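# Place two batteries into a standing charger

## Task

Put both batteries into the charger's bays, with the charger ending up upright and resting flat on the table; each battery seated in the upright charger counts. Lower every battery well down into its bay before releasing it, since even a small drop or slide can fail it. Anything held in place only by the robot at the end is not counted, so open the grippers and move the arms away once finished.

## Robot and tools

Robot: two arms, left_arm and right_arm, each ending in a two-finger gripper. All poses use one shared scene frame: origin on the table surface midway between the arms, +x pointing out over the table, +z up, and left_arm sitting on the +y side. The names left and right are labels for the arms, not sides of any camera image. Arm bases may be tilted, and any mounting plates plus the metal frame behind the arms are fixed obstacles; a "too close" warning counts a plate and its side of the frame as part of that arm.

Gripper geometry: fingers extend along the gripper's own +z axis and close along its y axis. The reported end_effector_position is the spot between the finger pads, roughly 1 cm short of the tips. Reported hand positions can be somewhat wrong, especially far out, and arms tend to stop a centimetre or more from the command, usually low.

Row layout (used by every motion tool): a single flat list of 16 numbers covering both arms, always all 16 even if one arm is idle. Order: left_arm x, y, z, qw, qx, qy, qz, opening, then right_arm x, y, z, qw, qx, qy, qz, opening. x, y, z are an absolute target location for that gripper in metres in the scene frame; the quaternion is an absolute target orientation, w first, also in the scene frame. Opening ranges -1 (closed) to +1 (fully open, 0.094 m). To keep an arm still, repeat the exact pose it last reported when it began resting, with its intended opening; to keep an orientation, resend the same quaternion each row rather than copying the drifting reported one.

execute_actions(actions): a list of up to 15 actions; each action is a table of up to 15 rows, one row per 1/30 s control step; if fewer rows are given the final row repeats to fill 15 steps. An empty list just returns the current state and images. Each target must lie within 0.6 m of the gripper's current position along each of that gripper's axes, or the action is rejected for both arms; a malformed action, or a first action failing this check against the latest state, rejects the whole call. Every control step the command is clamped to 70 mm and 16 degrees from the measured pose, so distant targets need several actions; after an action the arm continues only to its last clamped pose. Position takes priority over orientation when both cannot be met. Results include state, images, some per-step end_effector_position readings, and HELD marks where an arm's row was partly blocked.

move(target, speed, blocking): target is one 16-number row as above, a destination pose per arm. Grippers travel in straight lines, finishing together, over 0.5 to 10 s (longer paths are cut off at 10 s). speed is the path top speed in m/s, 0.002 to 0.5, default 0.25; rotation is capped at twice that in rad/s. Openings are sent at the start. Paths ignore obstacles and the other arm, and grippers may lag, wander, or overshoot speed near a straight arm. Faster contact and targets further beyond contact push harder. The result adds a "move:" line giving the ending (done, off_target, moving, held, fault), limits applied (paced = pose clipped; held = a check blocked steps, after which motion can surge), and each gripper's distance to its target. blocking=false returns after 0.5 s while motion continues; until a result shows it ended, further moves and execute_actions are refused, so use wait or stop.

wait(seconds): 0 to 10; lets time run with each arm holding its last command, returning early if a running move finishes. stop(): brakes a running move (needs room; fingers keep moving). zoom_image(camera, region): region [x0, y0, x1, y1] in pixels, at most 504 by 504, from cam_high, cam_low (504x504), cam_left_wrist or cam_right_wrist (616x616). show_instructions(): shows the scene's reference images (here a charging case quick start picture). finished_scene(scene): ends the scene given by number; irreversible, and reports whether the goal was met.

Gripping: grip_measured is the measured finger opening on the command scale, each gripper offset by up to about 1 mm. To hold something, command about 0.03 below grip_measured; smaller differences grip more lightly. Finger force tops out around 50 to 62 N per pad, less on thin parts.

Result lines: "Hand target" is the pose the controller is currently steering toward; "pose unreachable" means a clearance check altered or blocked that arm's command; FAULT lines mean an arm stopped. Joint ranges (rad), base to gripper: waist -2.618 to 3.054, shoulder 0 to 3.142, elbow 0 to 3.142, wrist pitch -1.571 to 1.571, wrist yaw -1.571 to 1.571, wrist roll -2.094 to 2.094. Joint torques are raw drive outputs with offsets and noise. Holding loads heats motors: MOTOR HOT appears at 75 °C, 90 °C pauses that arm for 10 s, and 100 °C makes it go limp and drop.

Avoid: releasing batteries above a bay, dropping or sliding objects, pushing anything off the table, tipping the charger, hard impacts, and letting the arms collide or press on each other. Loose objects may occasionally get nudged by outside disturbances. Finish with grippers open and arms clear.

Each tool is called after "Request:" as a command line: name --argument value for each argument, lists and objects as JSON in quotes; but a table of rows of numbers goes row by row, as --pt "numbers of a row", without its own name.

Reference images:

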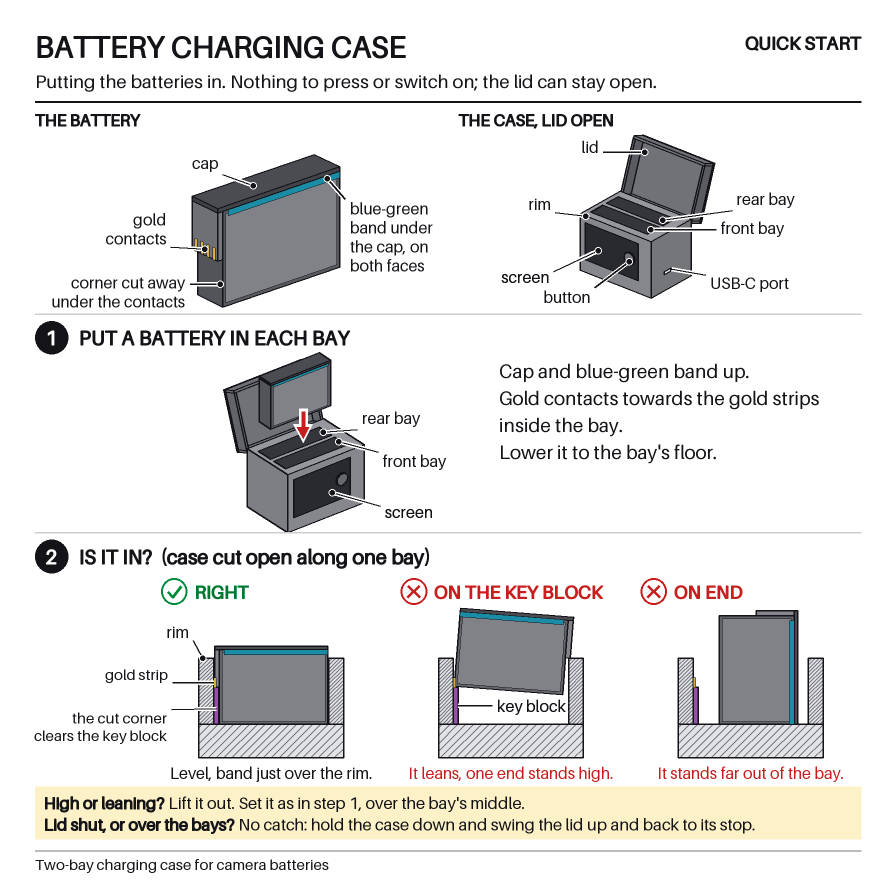

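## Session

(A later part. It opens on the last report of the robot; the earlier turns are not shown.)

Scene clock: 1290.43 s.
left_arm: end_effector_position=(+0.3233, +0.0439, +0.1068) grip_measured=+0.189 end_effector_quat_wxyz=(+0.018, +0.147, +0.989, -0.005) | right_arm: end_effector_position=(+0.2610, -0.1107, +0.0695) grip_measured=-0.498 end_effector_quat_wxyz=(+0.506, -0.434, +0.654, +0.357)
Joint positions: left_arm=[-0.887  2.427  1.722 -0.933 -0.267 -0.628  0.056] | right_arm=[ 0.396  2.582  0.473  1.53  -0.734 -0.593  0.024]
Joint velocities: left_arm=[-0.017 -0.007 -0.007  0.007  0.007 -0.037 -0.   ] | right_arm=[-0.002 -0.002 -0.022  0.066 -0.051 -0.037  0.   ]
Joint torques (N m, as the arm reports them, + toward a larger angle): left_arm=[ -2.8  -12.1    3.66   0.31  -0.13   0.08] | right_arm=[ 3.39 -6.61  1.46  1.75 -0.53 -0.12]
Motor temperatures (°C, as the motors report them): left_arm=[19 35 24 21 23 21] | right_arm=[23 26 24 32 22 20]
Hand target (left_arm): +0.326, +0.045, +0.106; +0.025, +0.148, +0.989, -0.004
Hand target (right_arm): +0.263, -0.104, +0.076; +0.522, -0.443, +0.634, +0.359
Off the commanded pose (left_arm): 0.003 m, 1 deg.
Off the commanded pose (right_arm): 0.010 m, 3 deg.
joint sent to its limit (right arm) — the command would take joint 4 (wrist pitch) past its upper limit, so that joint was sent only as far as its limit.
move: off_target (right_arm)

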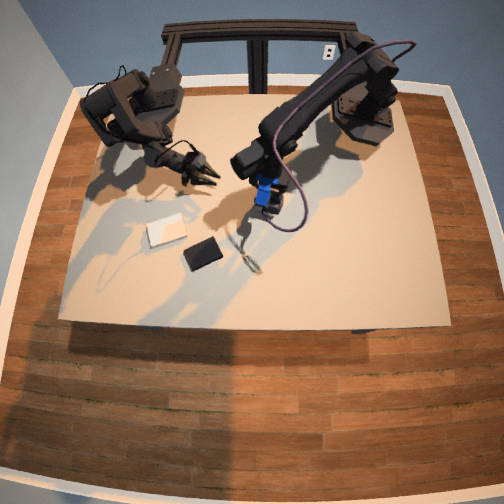

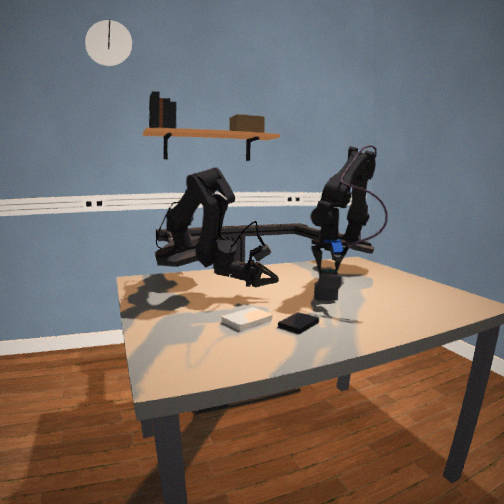

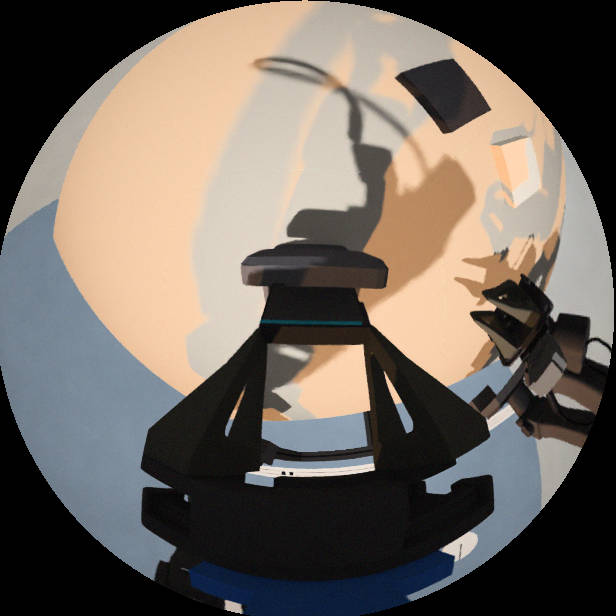

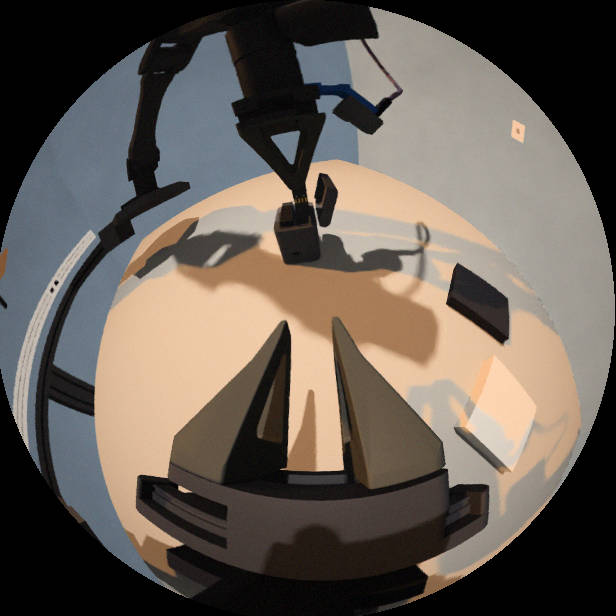

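Request:
move --target '[0.323,0.044,0.175,0.025,0.1478,0.989,-0.004,0.14,0.263,-0.104,0.076,0.523,-0.443,0.634,0.359,-0.5]' --speed 0.08

Request:
move --target '[0.325,0.0455,0.089,0.025,0.1478,0.989,-0.004,0.14,0.263,-0.104,0.076,0.523,-0.443,0.634,0.359,-0.5]' --speed 0.03

Request:
zoom_image --camera "cam_right_wrist" --region '[265, 165, 355, 275]'

Scene clock: 1301.10 s.
left_arm: end_effector_position=(+0.3184, +0.0525, +0.1539) grip_measured=+0.189 end_effector_quat_wxyz=(+0.004, +0.148, +0.989, +0.010) | right_arm: end_effector_position=(+0.2610, -0.1107, +0.0695) grip_measured=-0.498 end_effector_quat_wxyz=(+0.506, -0.434, +0.654, +0.357)
Joint positions: left_arm=[-0.912  2.377  1.825 -1.136 -0.267 -0.661  0.056] | right_arm=[ 0.396  2.582  0.473  1.53  -0.734 -0.593  0.024]
Joint velocities: left_arm=[-0.007 -0.002  0.002 -0.037 -0.007 -0.022  0.   ] | right_arm=[ 0.022  0.017  0.002 -0.007  0.051 -0.022 -0.   ]
Joint torques (N m, as the arm reports them, + toward a larger angle): left_arm=[ -4.32 -13.96   6.39   0.05  -0.12  -0.05] | right_arm=[ 3.39 -6.6   1.45  1.73 -0.52 -0.1 ]
Motor temperatures (°C, as the motors report them): left_arm=[19 35 24 21 23 21] | right_arm=[23 26 24 32 23 20]
Hand target (left_arm): +0.323, +0.044, +0.175; +0.025, +0.148, +0.989, -0.005
Hand target (right_arm): +0.263, -0.104, +0.076; +0.522, -0.443, +0.634, +0.359
Off the commanded pose (left_arm): 0.023 m, 3 deg.
Off the commanded pose (right_arm): 0.010 m, 3 deg.
joint sent to its limit (right arm) — the command would take joint 4 (wrist pitch) past its upper limit, so that joint was sent only as far as its limit.
move: off_target (left_arm, right_arm)

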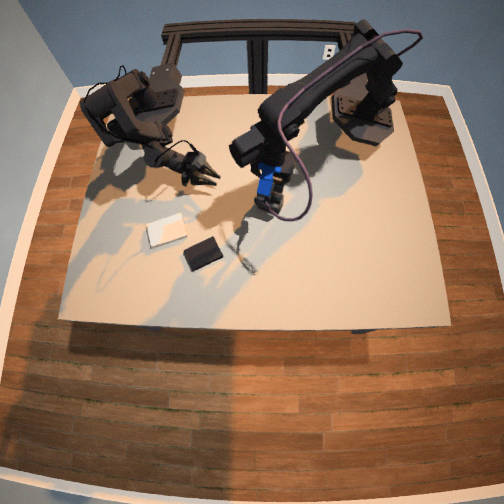

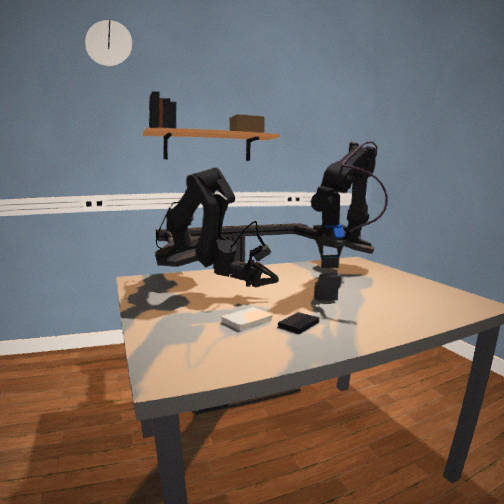

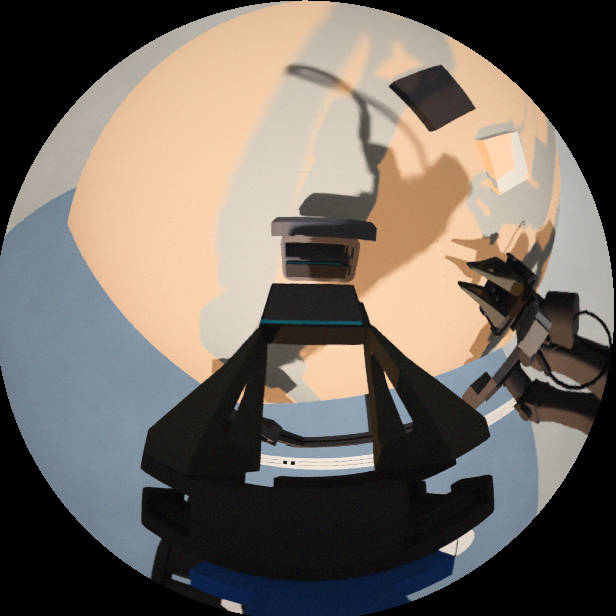

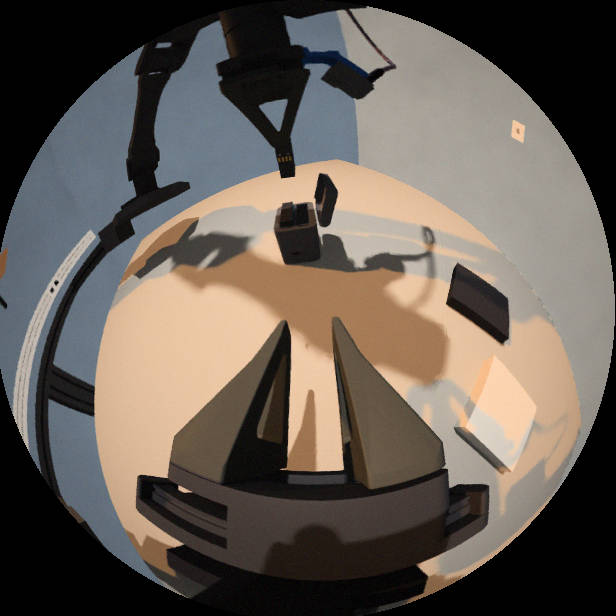

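Scene clock: 1303.50 s.
left_arm: end_effector_position=(+0.3231, +0.0448, +0.0965) grip_measured=+0.189 end_effector_quat_wxyz=(+0.019, +0.147, +0.989, -0.005) | right_arm: end_effector_position=(+0.2610, -0.1107, +0.0694) grip_measured=-0.498 end_effector_quat_wxyz=(+0.506, -0.434, +0.655, +0.356)
Joint positions: left_arm=[-0.881  2.438  1.697 -0.896 -0.27  -0.62   0.056] | right_arm=[ 0.396  2.582  0.473  1.53  -0.734 -0.593  0.024]
Joint velocities: left_arm=[-0.007  0.017 -0.007 -0.051  0.066 -0.037  0.   ] | right_arm=[-0.007  0.007  0.007 -0.051  0.022  0.007 -0.001]
Joint torques (N m, as the arm reports them, + toward a larger angle): left_arm=[ -2.67 -11.19   2.97   0.5   -0.12   0.12] | right_arm=[ 3.48 -6.58  1.5   1.75 -0.52 -0.13]
Motor temperatures (°C, as the motors report them): left_arm=[19 35 24 21 23 21] | right_arm=[23 26 24 32 23 20]
Hand target (left_arm): +0.325, +0.046, +0.089; +0.025, +0.148, +0.989, -0.004
Hand target (right_arm): +0.263, -0.104, +0.076; +0.522, -0.443, +0.634, +0.359
Off the commanded pose (left_arm): 0.008 m, 1 deg.
Off the commanded pose (right_arm): 0.010 m, 3 deg.
joint sent to its limit (right arm) — the command would take joint 4 (wrist pitch) past its upper limit, so that joint was sent only as far as its limit.
move: off_target (right_arm)

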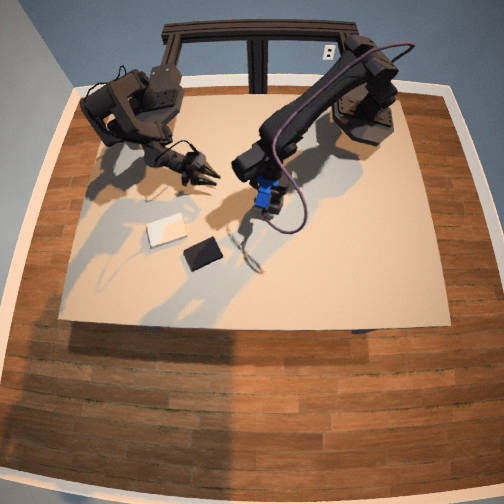

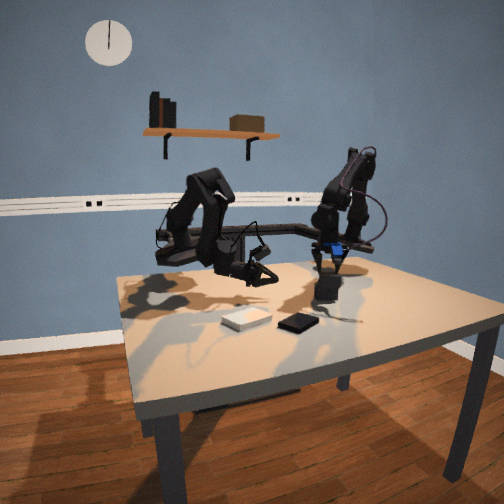

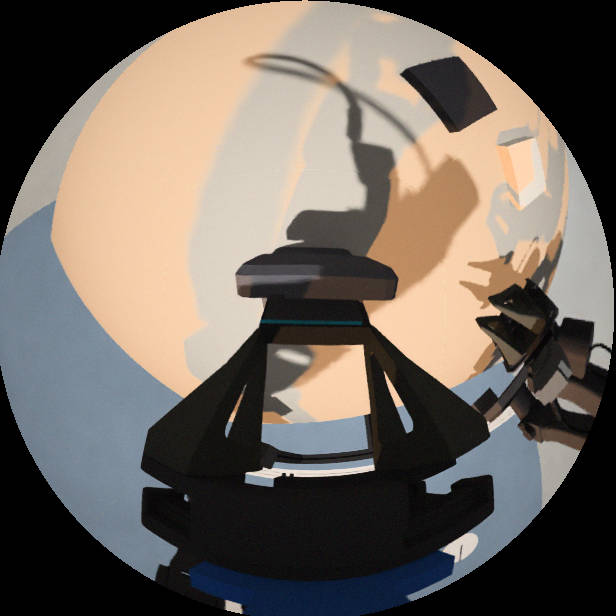

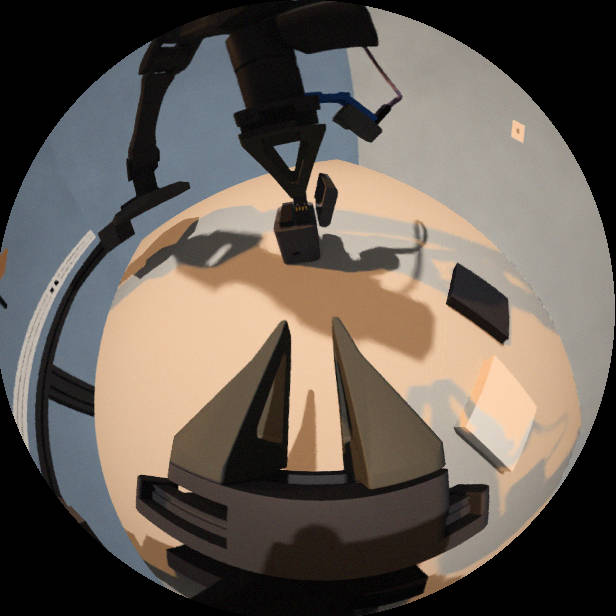

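Region (265, 165, 355, 275) of cam_right_wrist's 616x616 image, scaled by 4.582, with more detail than that image has; it fills the left 412 columns of this view, and the rest is white.

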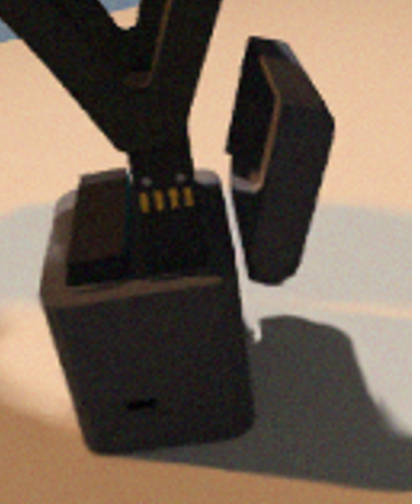

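Request:
move --target '[0.321,0.045,0.165,0.025,0.1478,0.989,-0.004,0.14,0.263,-0.104,0.076,0.523,-0.443,0.634,0.359,-0.5]' --speed 0.08

Request:
move --target '[0.3228,0.0462,0.089,0.025,0.1478,0.989,-0.004,0.14,0.263,-0.104,0.076,0.523,-0.443,0.634,0.359,-0.5]' --speed 0.03

Request:
zoom_image --camera "cam_right_wrist" --region '[265, 165, 355, 275]'

Scene clock: 1311.63 s.
left_arm: end_effector_position=(+0.3164, +0.0540, +0.1444) grip_measured=+0.189 end_effector_quat_wxyz=(+0.005, +0.148, +0.989, +0.011) | right_arm: end_effector_position=(+0.2610, -0.1107, +0.0695) grip_measured=-0.498 end_effector_quat_wxyz=(+0.506, -0.434, +0.654, +0.357)
Joint positions: left_arm=[-0.909  2.375  1.783 -1.095 -0.269 -0.658  0.056] | right_arm=[ 0.396  2.582  0.473  1.53  -0.734 -0.593  0.024]
Joint velocities: left_arm=[-0.007 -0.007 -0.012  0.051 -0.037 -0.022  0.001] | right_arm=[-0.007 -0.007  0.017  0.037  0.066  0.037 -0.   ]
Joint torques (N m, as the arm reports them, + toward a larger angle): left_arm=[ -4.31 -13.85   6.19   0.02  -0.06  -0.06] | right_arm=[ 3.39 -6.64  1.44  1.74 -0.52 -0.13]
Motor temperatures (°C, as the motors report them): left_arm=[19 35 24 21 23 21] | right_arm=[23 26 24 32 23 20]
Hand target (left_arm): +0.321, +0.045, +0.165; +0.025, +0.148, +0.989, -0.004
Hand target (right_arm): +0.263, -0.104, +0.076; +0.522, -0.443, +0.634, +0.359
Off the commanded pose (left_arm): 0.023 m, 3 deg.
Off the commanded pose (right_arm): 0.010 m, 3 deg.
joint sent to its limit (right arm) — the command would take joint 4 (wrist pitch) past its upper limit, so that joint was sent only as far as its limit.
move: off_target (left_arm, right_arm)

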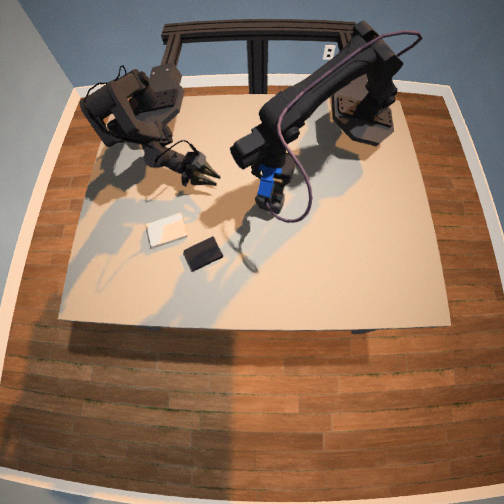

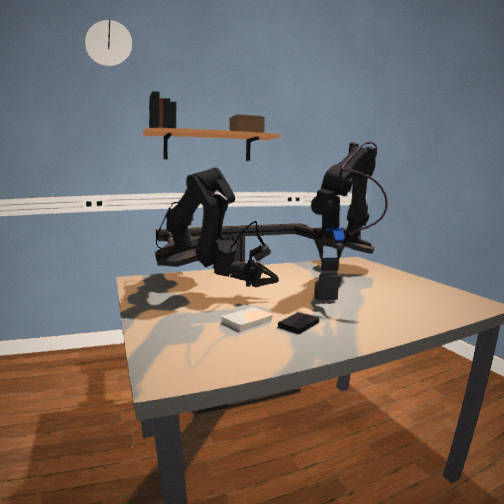

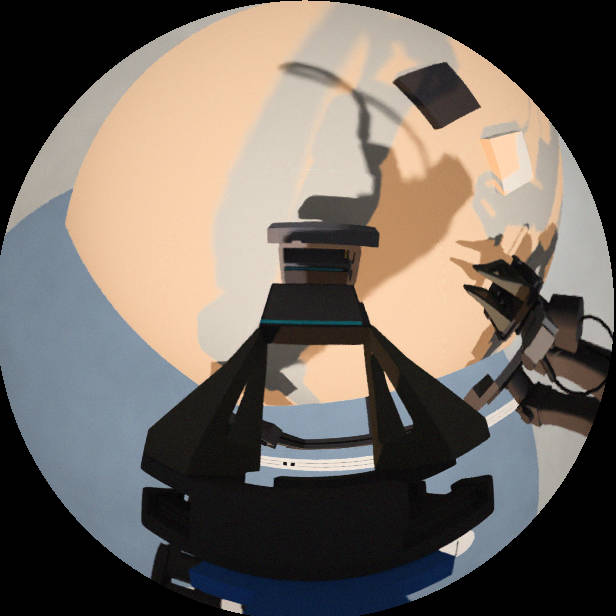

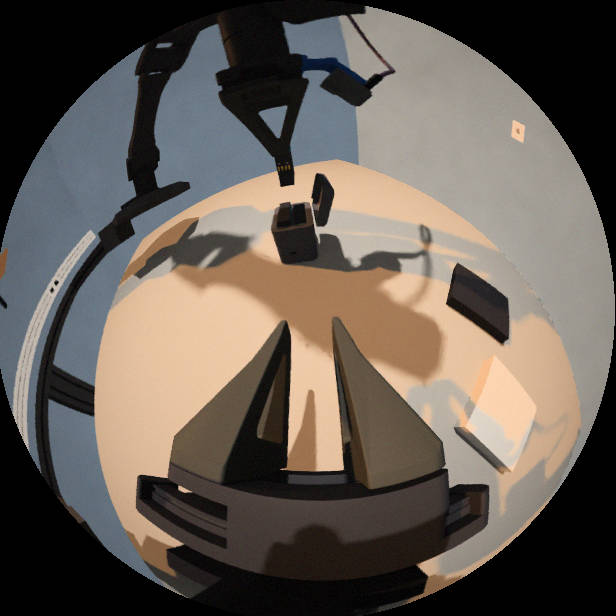

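Scene clock: 1313.97 s.
left_arm: end_effector_position=(+0.3200, +0.0479, +0.0897) grip_measured=+0.189 end_effector_quat_wxyz=(+0.017, +0.147, +0.989, -0.001) | right_arm: end_effector_position=(+0.2610, -0.1107, +0.0695) grip_measured=-0.498 end_effector_quat_wxyz=(+0.506, -0.434, +0.654, +0.357)
Joint positions: left_arm=[-0.88   2.44   1.672 -0.876 -0.273 -0.621  0.056] | right_arm=[ 0.396  2.582  0.473  1.53  -0.734 -0.593  0.024]
Joint velocities: left_arm=[-0.012 -0.007 -0.007 -0.007  0.007 -0.007  0.001] | right_arm=[ 0.012 -0.002 -0.002  0.022 -0.007 -0.051 -0.   ]
Joint torques (N m, as the arm reports them, + toward a larger angle): left_arm=[ -2.89 -11.96   3.68   0.36  -0.06   0.06] | right_arm=[ 3.46 -6.6   1.45  1.75 -0.52 -0.11]
Motor temperatures (°C, as the motors report them): left_arm=[19 35 24 21 23 21] | right_arm=[23 26 24 32 23 20]
Hand target (left_arm): +0.323, +0.046, +0.089; +0.025, +0.148, +0.989, -0.004
Hand target (right_arm): +0.263, -0.104, +0.076; +0.522, -0.443, +0.634, +0.359
Off the commanded pose (left_arm): 0.003 m, 1 deg.
Off the commanded pose (right_arm): 0.010 m, 3 deg.
joint sent to its limit (right arm) — the command would take joint 4 (wrist pitch) past its upper limit, so that joint was sent only as far as its limit.
move: off_target (right_arm)

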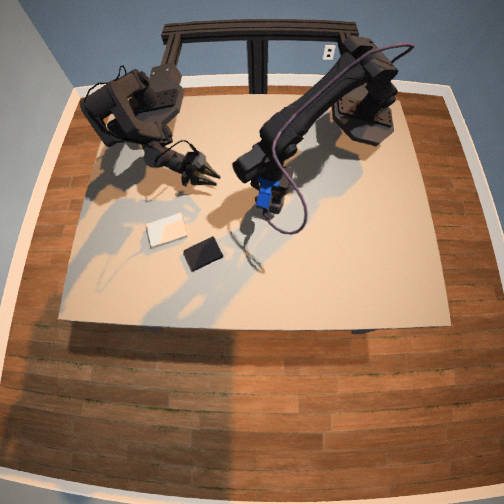

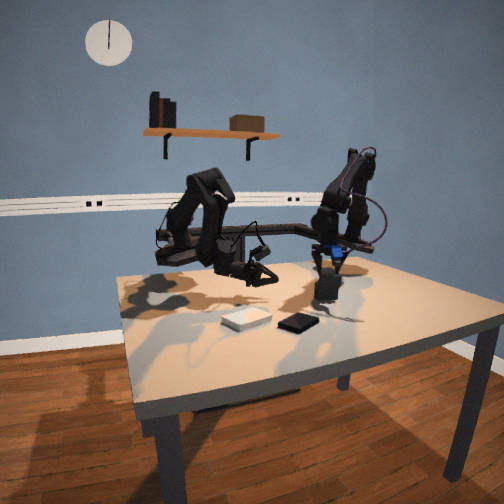

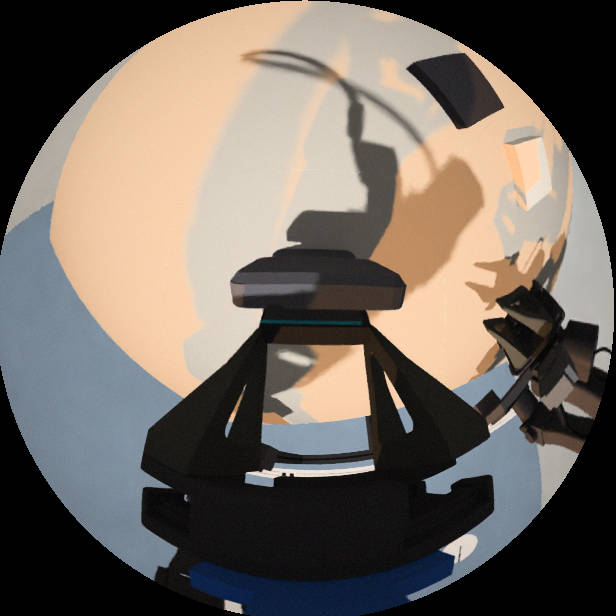

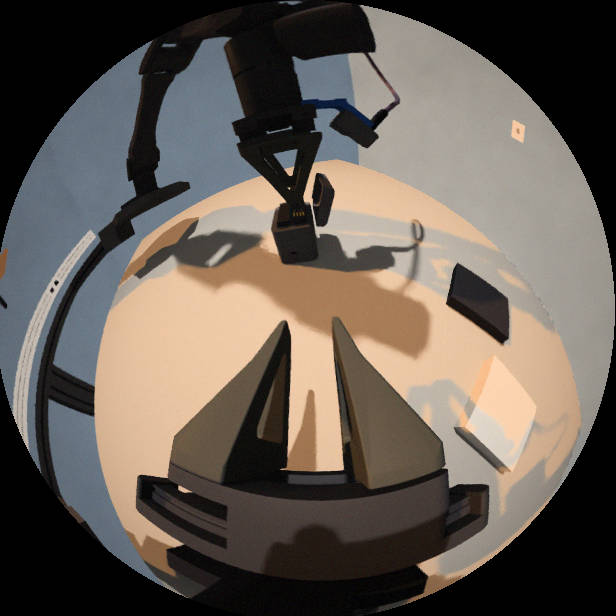

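Region (265, 165, 355, 275) of cam_right_wrist's 616x616 image, scaled by 4.582, with more detail than that image has; it fills the left 412 columns of this view, and the rest is white.

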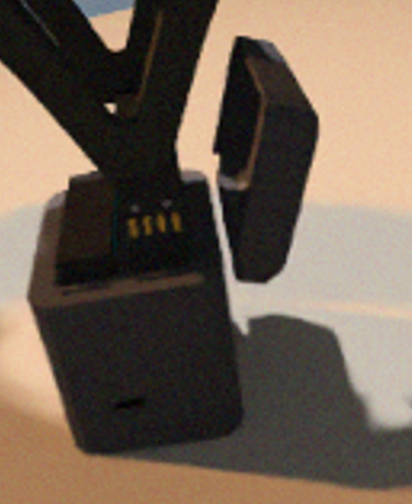

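Request:
move --target '[0.3215,0.0475,0.063,0.023,0.1478,0.989,-0.004,0.14,0.263,-0.104,0.076,0.523,-0.443,0.634,0.359,-0.5]' --speed 0.015

Request:
zoom_image --camera "cam_right_wrist" --region '[265, 165, 355, 275]'

Scene clock: 1319.33 s.
left_arm: end_effector_position=(+0.3194, +0.0479, +0.0805) grip_measured=+0.189 end_effector_quat_wxyz=(+0.017, +0.153, +0.988, +0.000) | right_arm: end_effector_position=(+0.2610, -0.1107, +0.0694) grip_measured=-0.498 end_effector_quat_wxyz=(+0.506, -0.434, +0.655, +0.356)
Joint positions: left_arm=[-0.877  2.455  1.659 -0.848 -0.275 -0.607  0.056] | right_arm=[ 0.396  2.582  0.473  1.53  -0.734 -0.593  0.024]
Joint velocities: left_arm=[ 0.002 -0.007 -0.017  0.051 -0.037  0.022  0.   ] | right_arm=[ 0.002  0.002 -0.002 -0.007 -0.007 -0.037  0.   ]
Joint torques (N m, as the arm reports them, + toward a larger angle): left_arm=[-1.99 -9.95  1.9   0.76 -0.03  0.08] | right_arm=[ 3.45 -6.73  1.38  1.75 -0.51 -0.09]
Motor temperatures (°C, as the motors report them): left_arm=[19 35 24 21 23 21] | right_arm=[23 26 24 33 23 20]
Hand target (left_arm): +0.321, +0.048, +0.064; +0.022, +0.148, +0.989, -0.003
Hand target (right_arm): +0.263, -0.104, +0.076; +0.522, -0.443, +0.634, +0.359
Off the commanded pose (left_arm): 0.018 m, 1 deg.
Off the commanded pose (right_arm): 0.010 m, 3 deg.
joint sent to its limit (right arm) — the command would take joint 4 (wrist pitch) past its upper limit, so that joint was sent only as far as its limit.
move: off_target (left_arm, right_arm)

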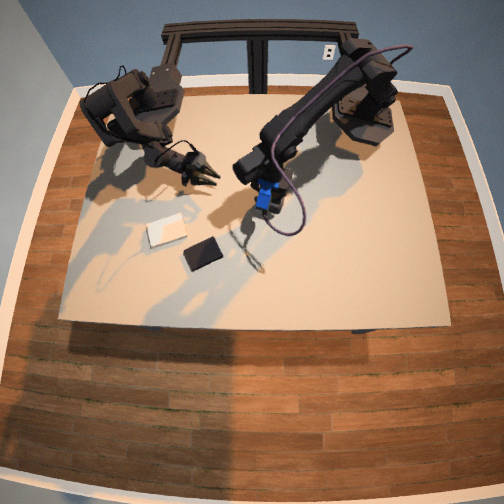

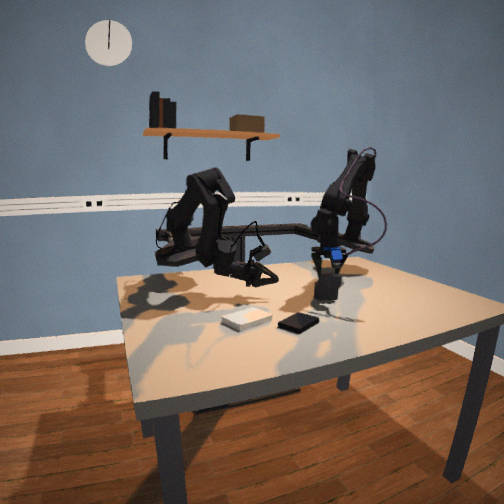

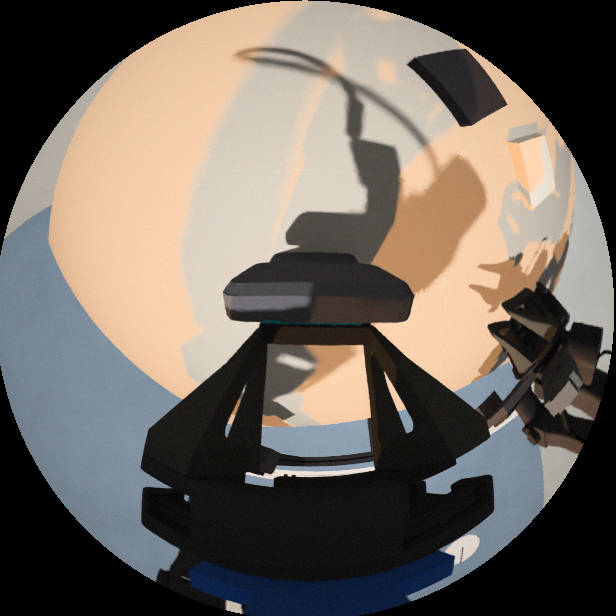

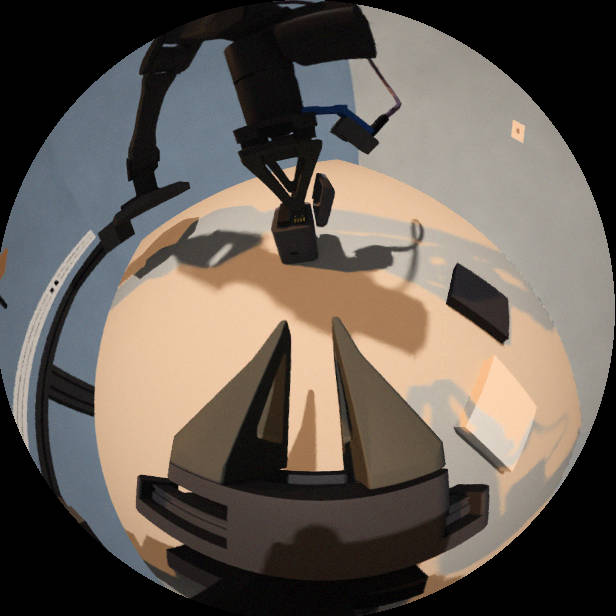

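Region (265, 165, 355, 275) of cam_right_wrist's 616x616 image, scaled by 4.582, with more detail than that image has; it fills the left 412 columns of this view, and the rest is white.

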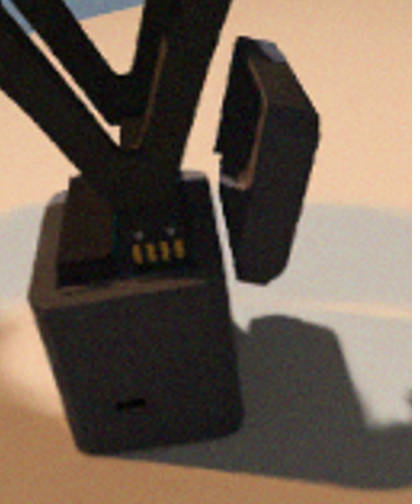

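Request:
move --target '[0.3225,0.0525,0.088,0.023,0.1478,0.989,-0.004,0.14,0.263,-0.104,0.076,0.523,-0.443,0.634,0.359,-0.5]' --speed 0.015

Request:
move --target '[0.322,0.0515,0.062,0.023,0.1478,0.989,-0.004,0.14,0.263,-0.104,0.076,0.523,-0.443,0.634,0.359,-0.5]' --speed 0.015

Request:
zoom_image --camera "cam_right_wrist" --region '[265, 165, 355, 275]'

Scene clock: 1325.13 s.
left_arm: end_effector_position=(+0.3194, +0.0479, +0.0819) grip_measured=+0.189 end_effector_quat_wxyz=(+0.017, +0.152, +0.988, -0.001) | right_arm: end_effector_position=(+0.2610, -0.1107, +0.0694) grip_measured=-0.498 end_effector_quat_wxyz=(+0.506, -0.434, +0.655, +0.356)
Joint positions: left_arm=[-0.877  2.451  1.659 -0.85  -0.274 -0.607  0.056] | right_arm=[ 0.396  2.582  0.473  1.53  -0.734 -0.593  0.024]
Joint velocities: left_arm=[-0.002 -0.002 -0.012 -0.007 -0.007 -0.066 -0.001] | right_arm=[-0.007 -0.002  0.012 -0.007  0.007  0.022 -0.002]
Joint torques (N m, as the arm reports them, + toward a larger angle): left_arm=[ -2.47 -14.26   2.75   0.25  -0.09   0.02] | right_arm=[ 3.45 -6.63  1.47  1.75 -0.53 -0.12]
Motor temperatures (°C, as the motors report them): left_arm=[19 35 24 21 23 21] | right_arm=[23 26 24 33 23 20]
Hand target (left_arm): +0.323, +0.052, +0.088; +0.023, +0.148, +0.989, -0.004
Hand target (right_arm): +0.263, -0.104, +0.076; +0.522, -0.443, +0.634, +0.359
Off the commanded pose (left_arm): 0.008 m, 1 deg.
Off the commanded pose (right_arm): 0.010 m, 3 deg.
joint sent to its limit (right arm) — the command would take joint 4 (wrist pitch) past its upper limit, so that joint was sent only as far as its limit.
move: off_target (right_arm)

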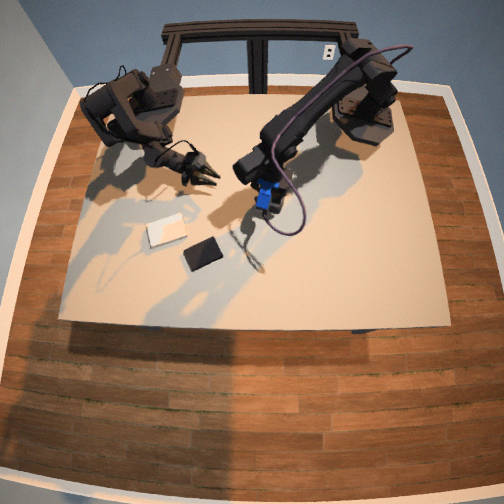

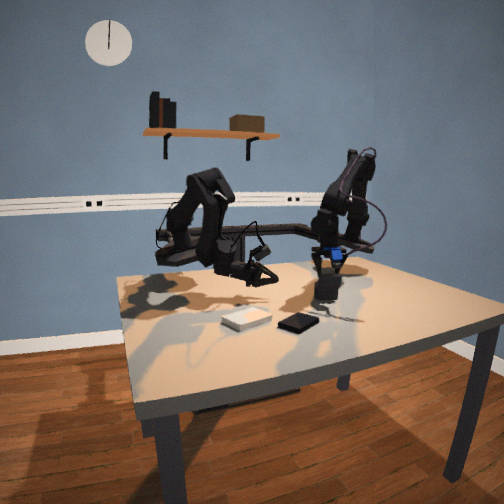

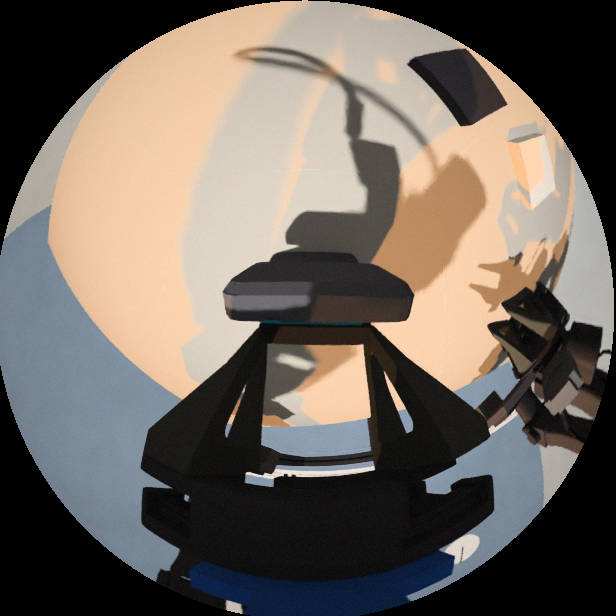

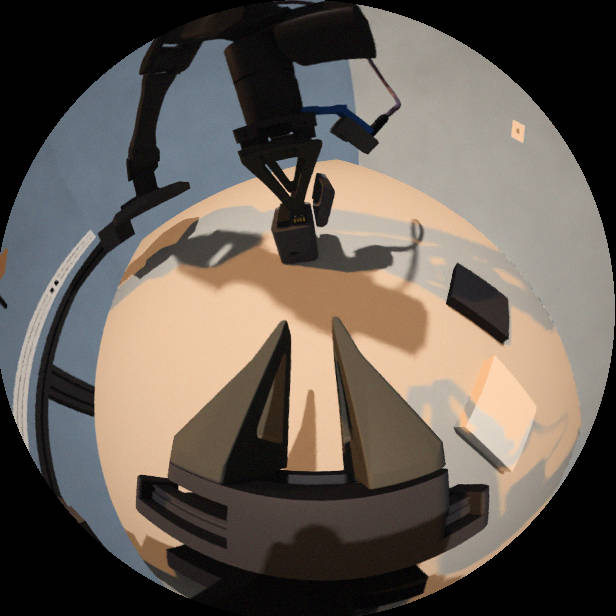

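Scene clock: 1327.23 s.
left_arm: end_effector_position=(+0.3196, +0.0485, +0.0802) grip_measured=+0.189 end_effector_quat_wxyz=(+0.019, +0.153, +0.988, -0.004) | right_arm: end_effector_position=(+0.2610, -0.1107, +0.0694) grip_measured=-0.498 end_effector_quat_wxyz=(+0.506, -0.434, +0.655, +0.356)
Joint positions: left_arm=[-0.874  2.446  1.643 -0.831 -0.272 -0.6    0.056] | right_arm=[ 0.396  2.582  0.473  1.53  -0.734 -0.593  0.024]
Joint velocities: left_arm=[ 0.002 -0.017 -0.012 -0.007 -0.066 -0.022 -0.001] | right_arm=[ 0.012 -0.002  0.002 -0.022  0.007 -0.022 -0.   ]
Joint torques (N m, as the arm reports them, + toward a larger angle): left_arm=[-1.56 -9.99  1.81  0.76 -0.05  0.09] | right_arm=[ 3.41 -6.63  1.59  1.72 -0.53 -0.12]
Motor temperatures (°C, as the motors report them): left_arm=[19 35 24 21 23 21] | right_arm=[23 26 24 33 23 20]
Hand target (left_arm): +0.322, +0.052, +0.063; +0.022, +0.148, +0.989, -0.003
Hand target (right_arm): +0.263, -0.104, +0.076; +0.522, -0.443, +0.634, +0.359
Off the commanded pose (left_arm): 0.019 m, 1 deg.
Off the commanded pose (right_arm): 0.010 m, 3 deg.
joint sent to its limit (right arm) — the command would take joint 4 (wrist pitch) past its upper limit, so that joint was sent only as far as its limit.
move: off_target (left_arm, right_arm)

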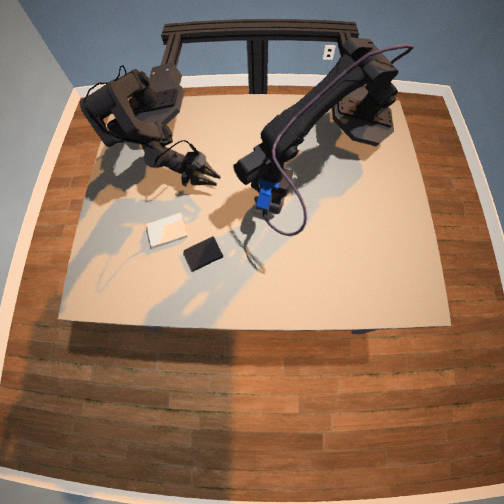

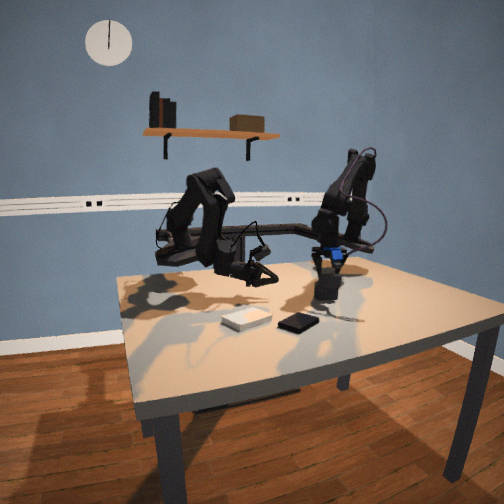

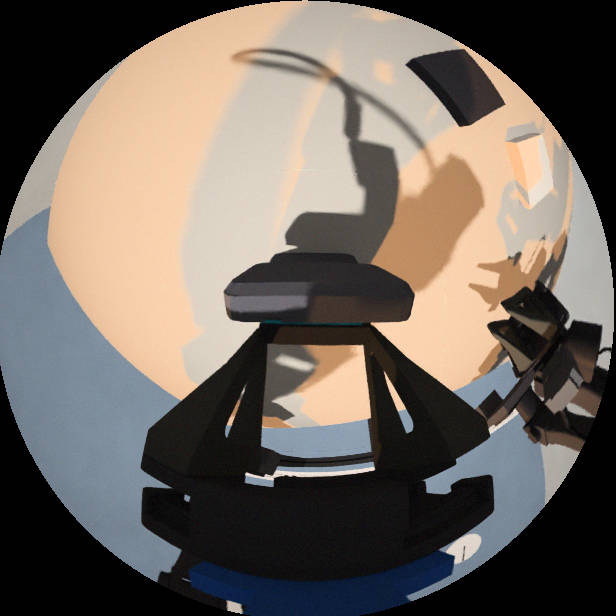

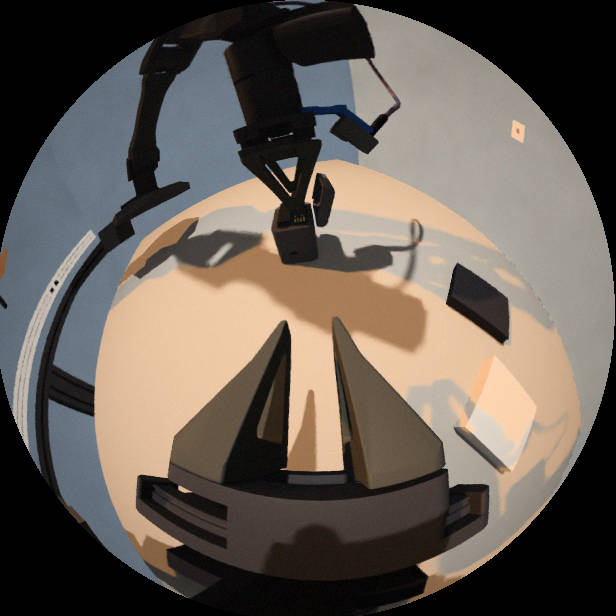

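Region (265, 165, 355, 275) of cam_right_wrist's 616x616 image, scaled by 4.582, with more detail than that image has; it fills the left 412 columns of this view, and the rest is white.

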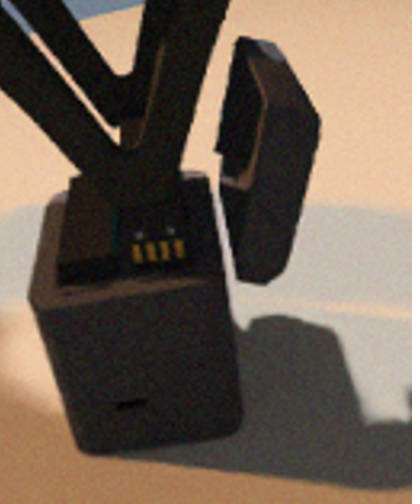

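Request:
move --target '[0.3235,0.056,0.100,0.023,0.1478,0.989,-0.004,0.14,0.263,-0.104,0.076,0.523,-0.443,0.634,0.359,-0.5]' --speed 0.02

Scene clock: 1332.53 s.
left_arm: end_effector_position=(+0.3198, +0.0511, +0.0886) grip_measured=+0.189 end_effector_quat_wxyz=(+0.018, +0.154, +0.988, -0.004) | right_arm: end_effector_position=(+0.2611, -0.1107, +0.0695) grip_measured=-0.498 end_effector_quat_wxyz=(+0.507, -0.434, +0.654, +0.356)
Joint positions: left_arm=[-0.874  2.425  1.643 -0.854 -0.269 -0.6    0.056] | right_arm=[ 0.396  2.582  0.473  1.531 -0.734 -0.593  0.024]
Joint velocities: left_arm=[-0.012 -0.017 -0.007 -0.066  0.007 -0.022  0.001] | right_arm=[-0.002 -0.007  0.007 -0.022 -0.022  0.007 -0.001]
Joint torques (N m, as the arm reports them, + toward a larger angle): left_arm=[ -2.63 -14.36   3.98   0.02  -0.09  -0.03] | right_arm=[ 3.48 -6.65  1.52  1.72 -0.53 -0.09]
Motor temperatures (°C, as the motors report them): left_arm=[19 35 24 21 23 21] | right_arm=[24 26 24 33 23 20]
Hand target (left_arm): +0.324, +0.056, +0.100; +0.023, +0.148, +0.989, -0.004
Hand target (right_arm): +0.263, -0.104, +0.076; +0.522, -0.443, +0.634, +0.359
Off the commanded pose (left_arm): 0.013 m, 1 deg.
Off the commanded pose (right_arm): 0.010 m, 3 deg.
joint sent to its limit (right arm) — the command would take joint 4 (wrist pitch) past its upper limit, so that joint was sent only as far as its limit.
move: off_target (left_arm, right_arm)

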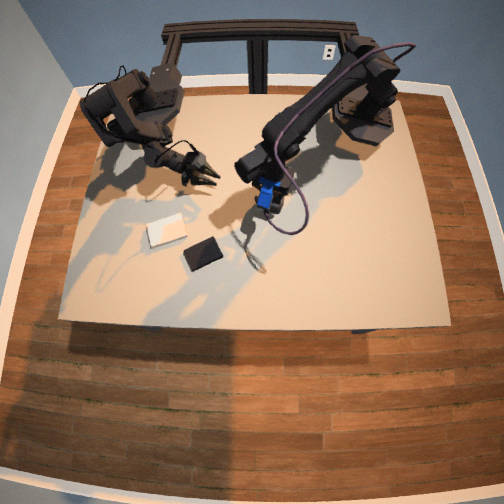

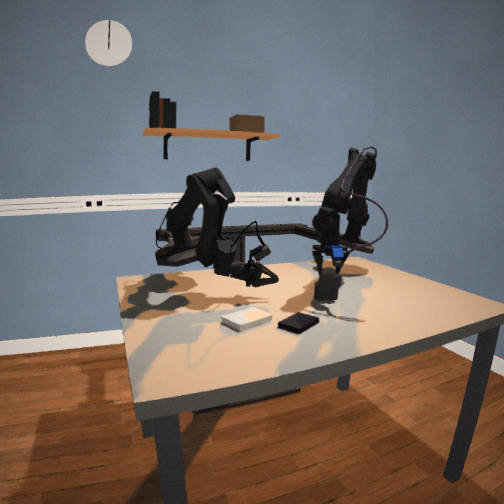

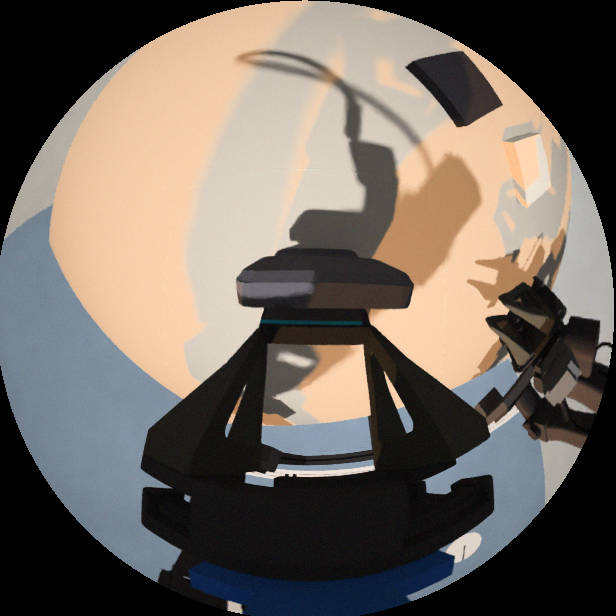

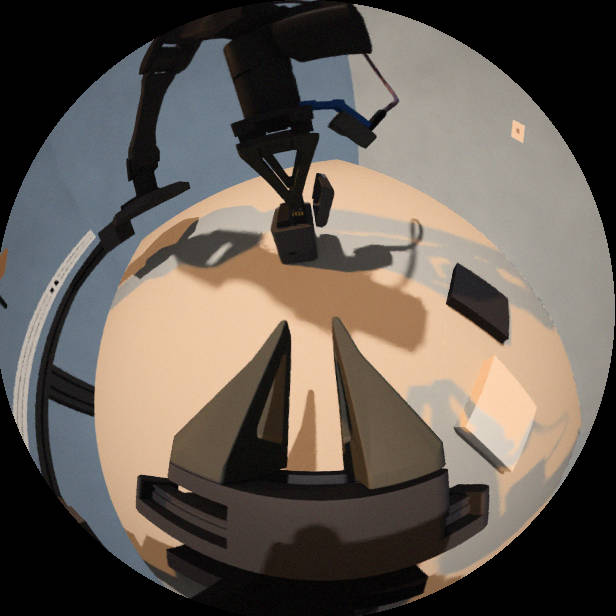

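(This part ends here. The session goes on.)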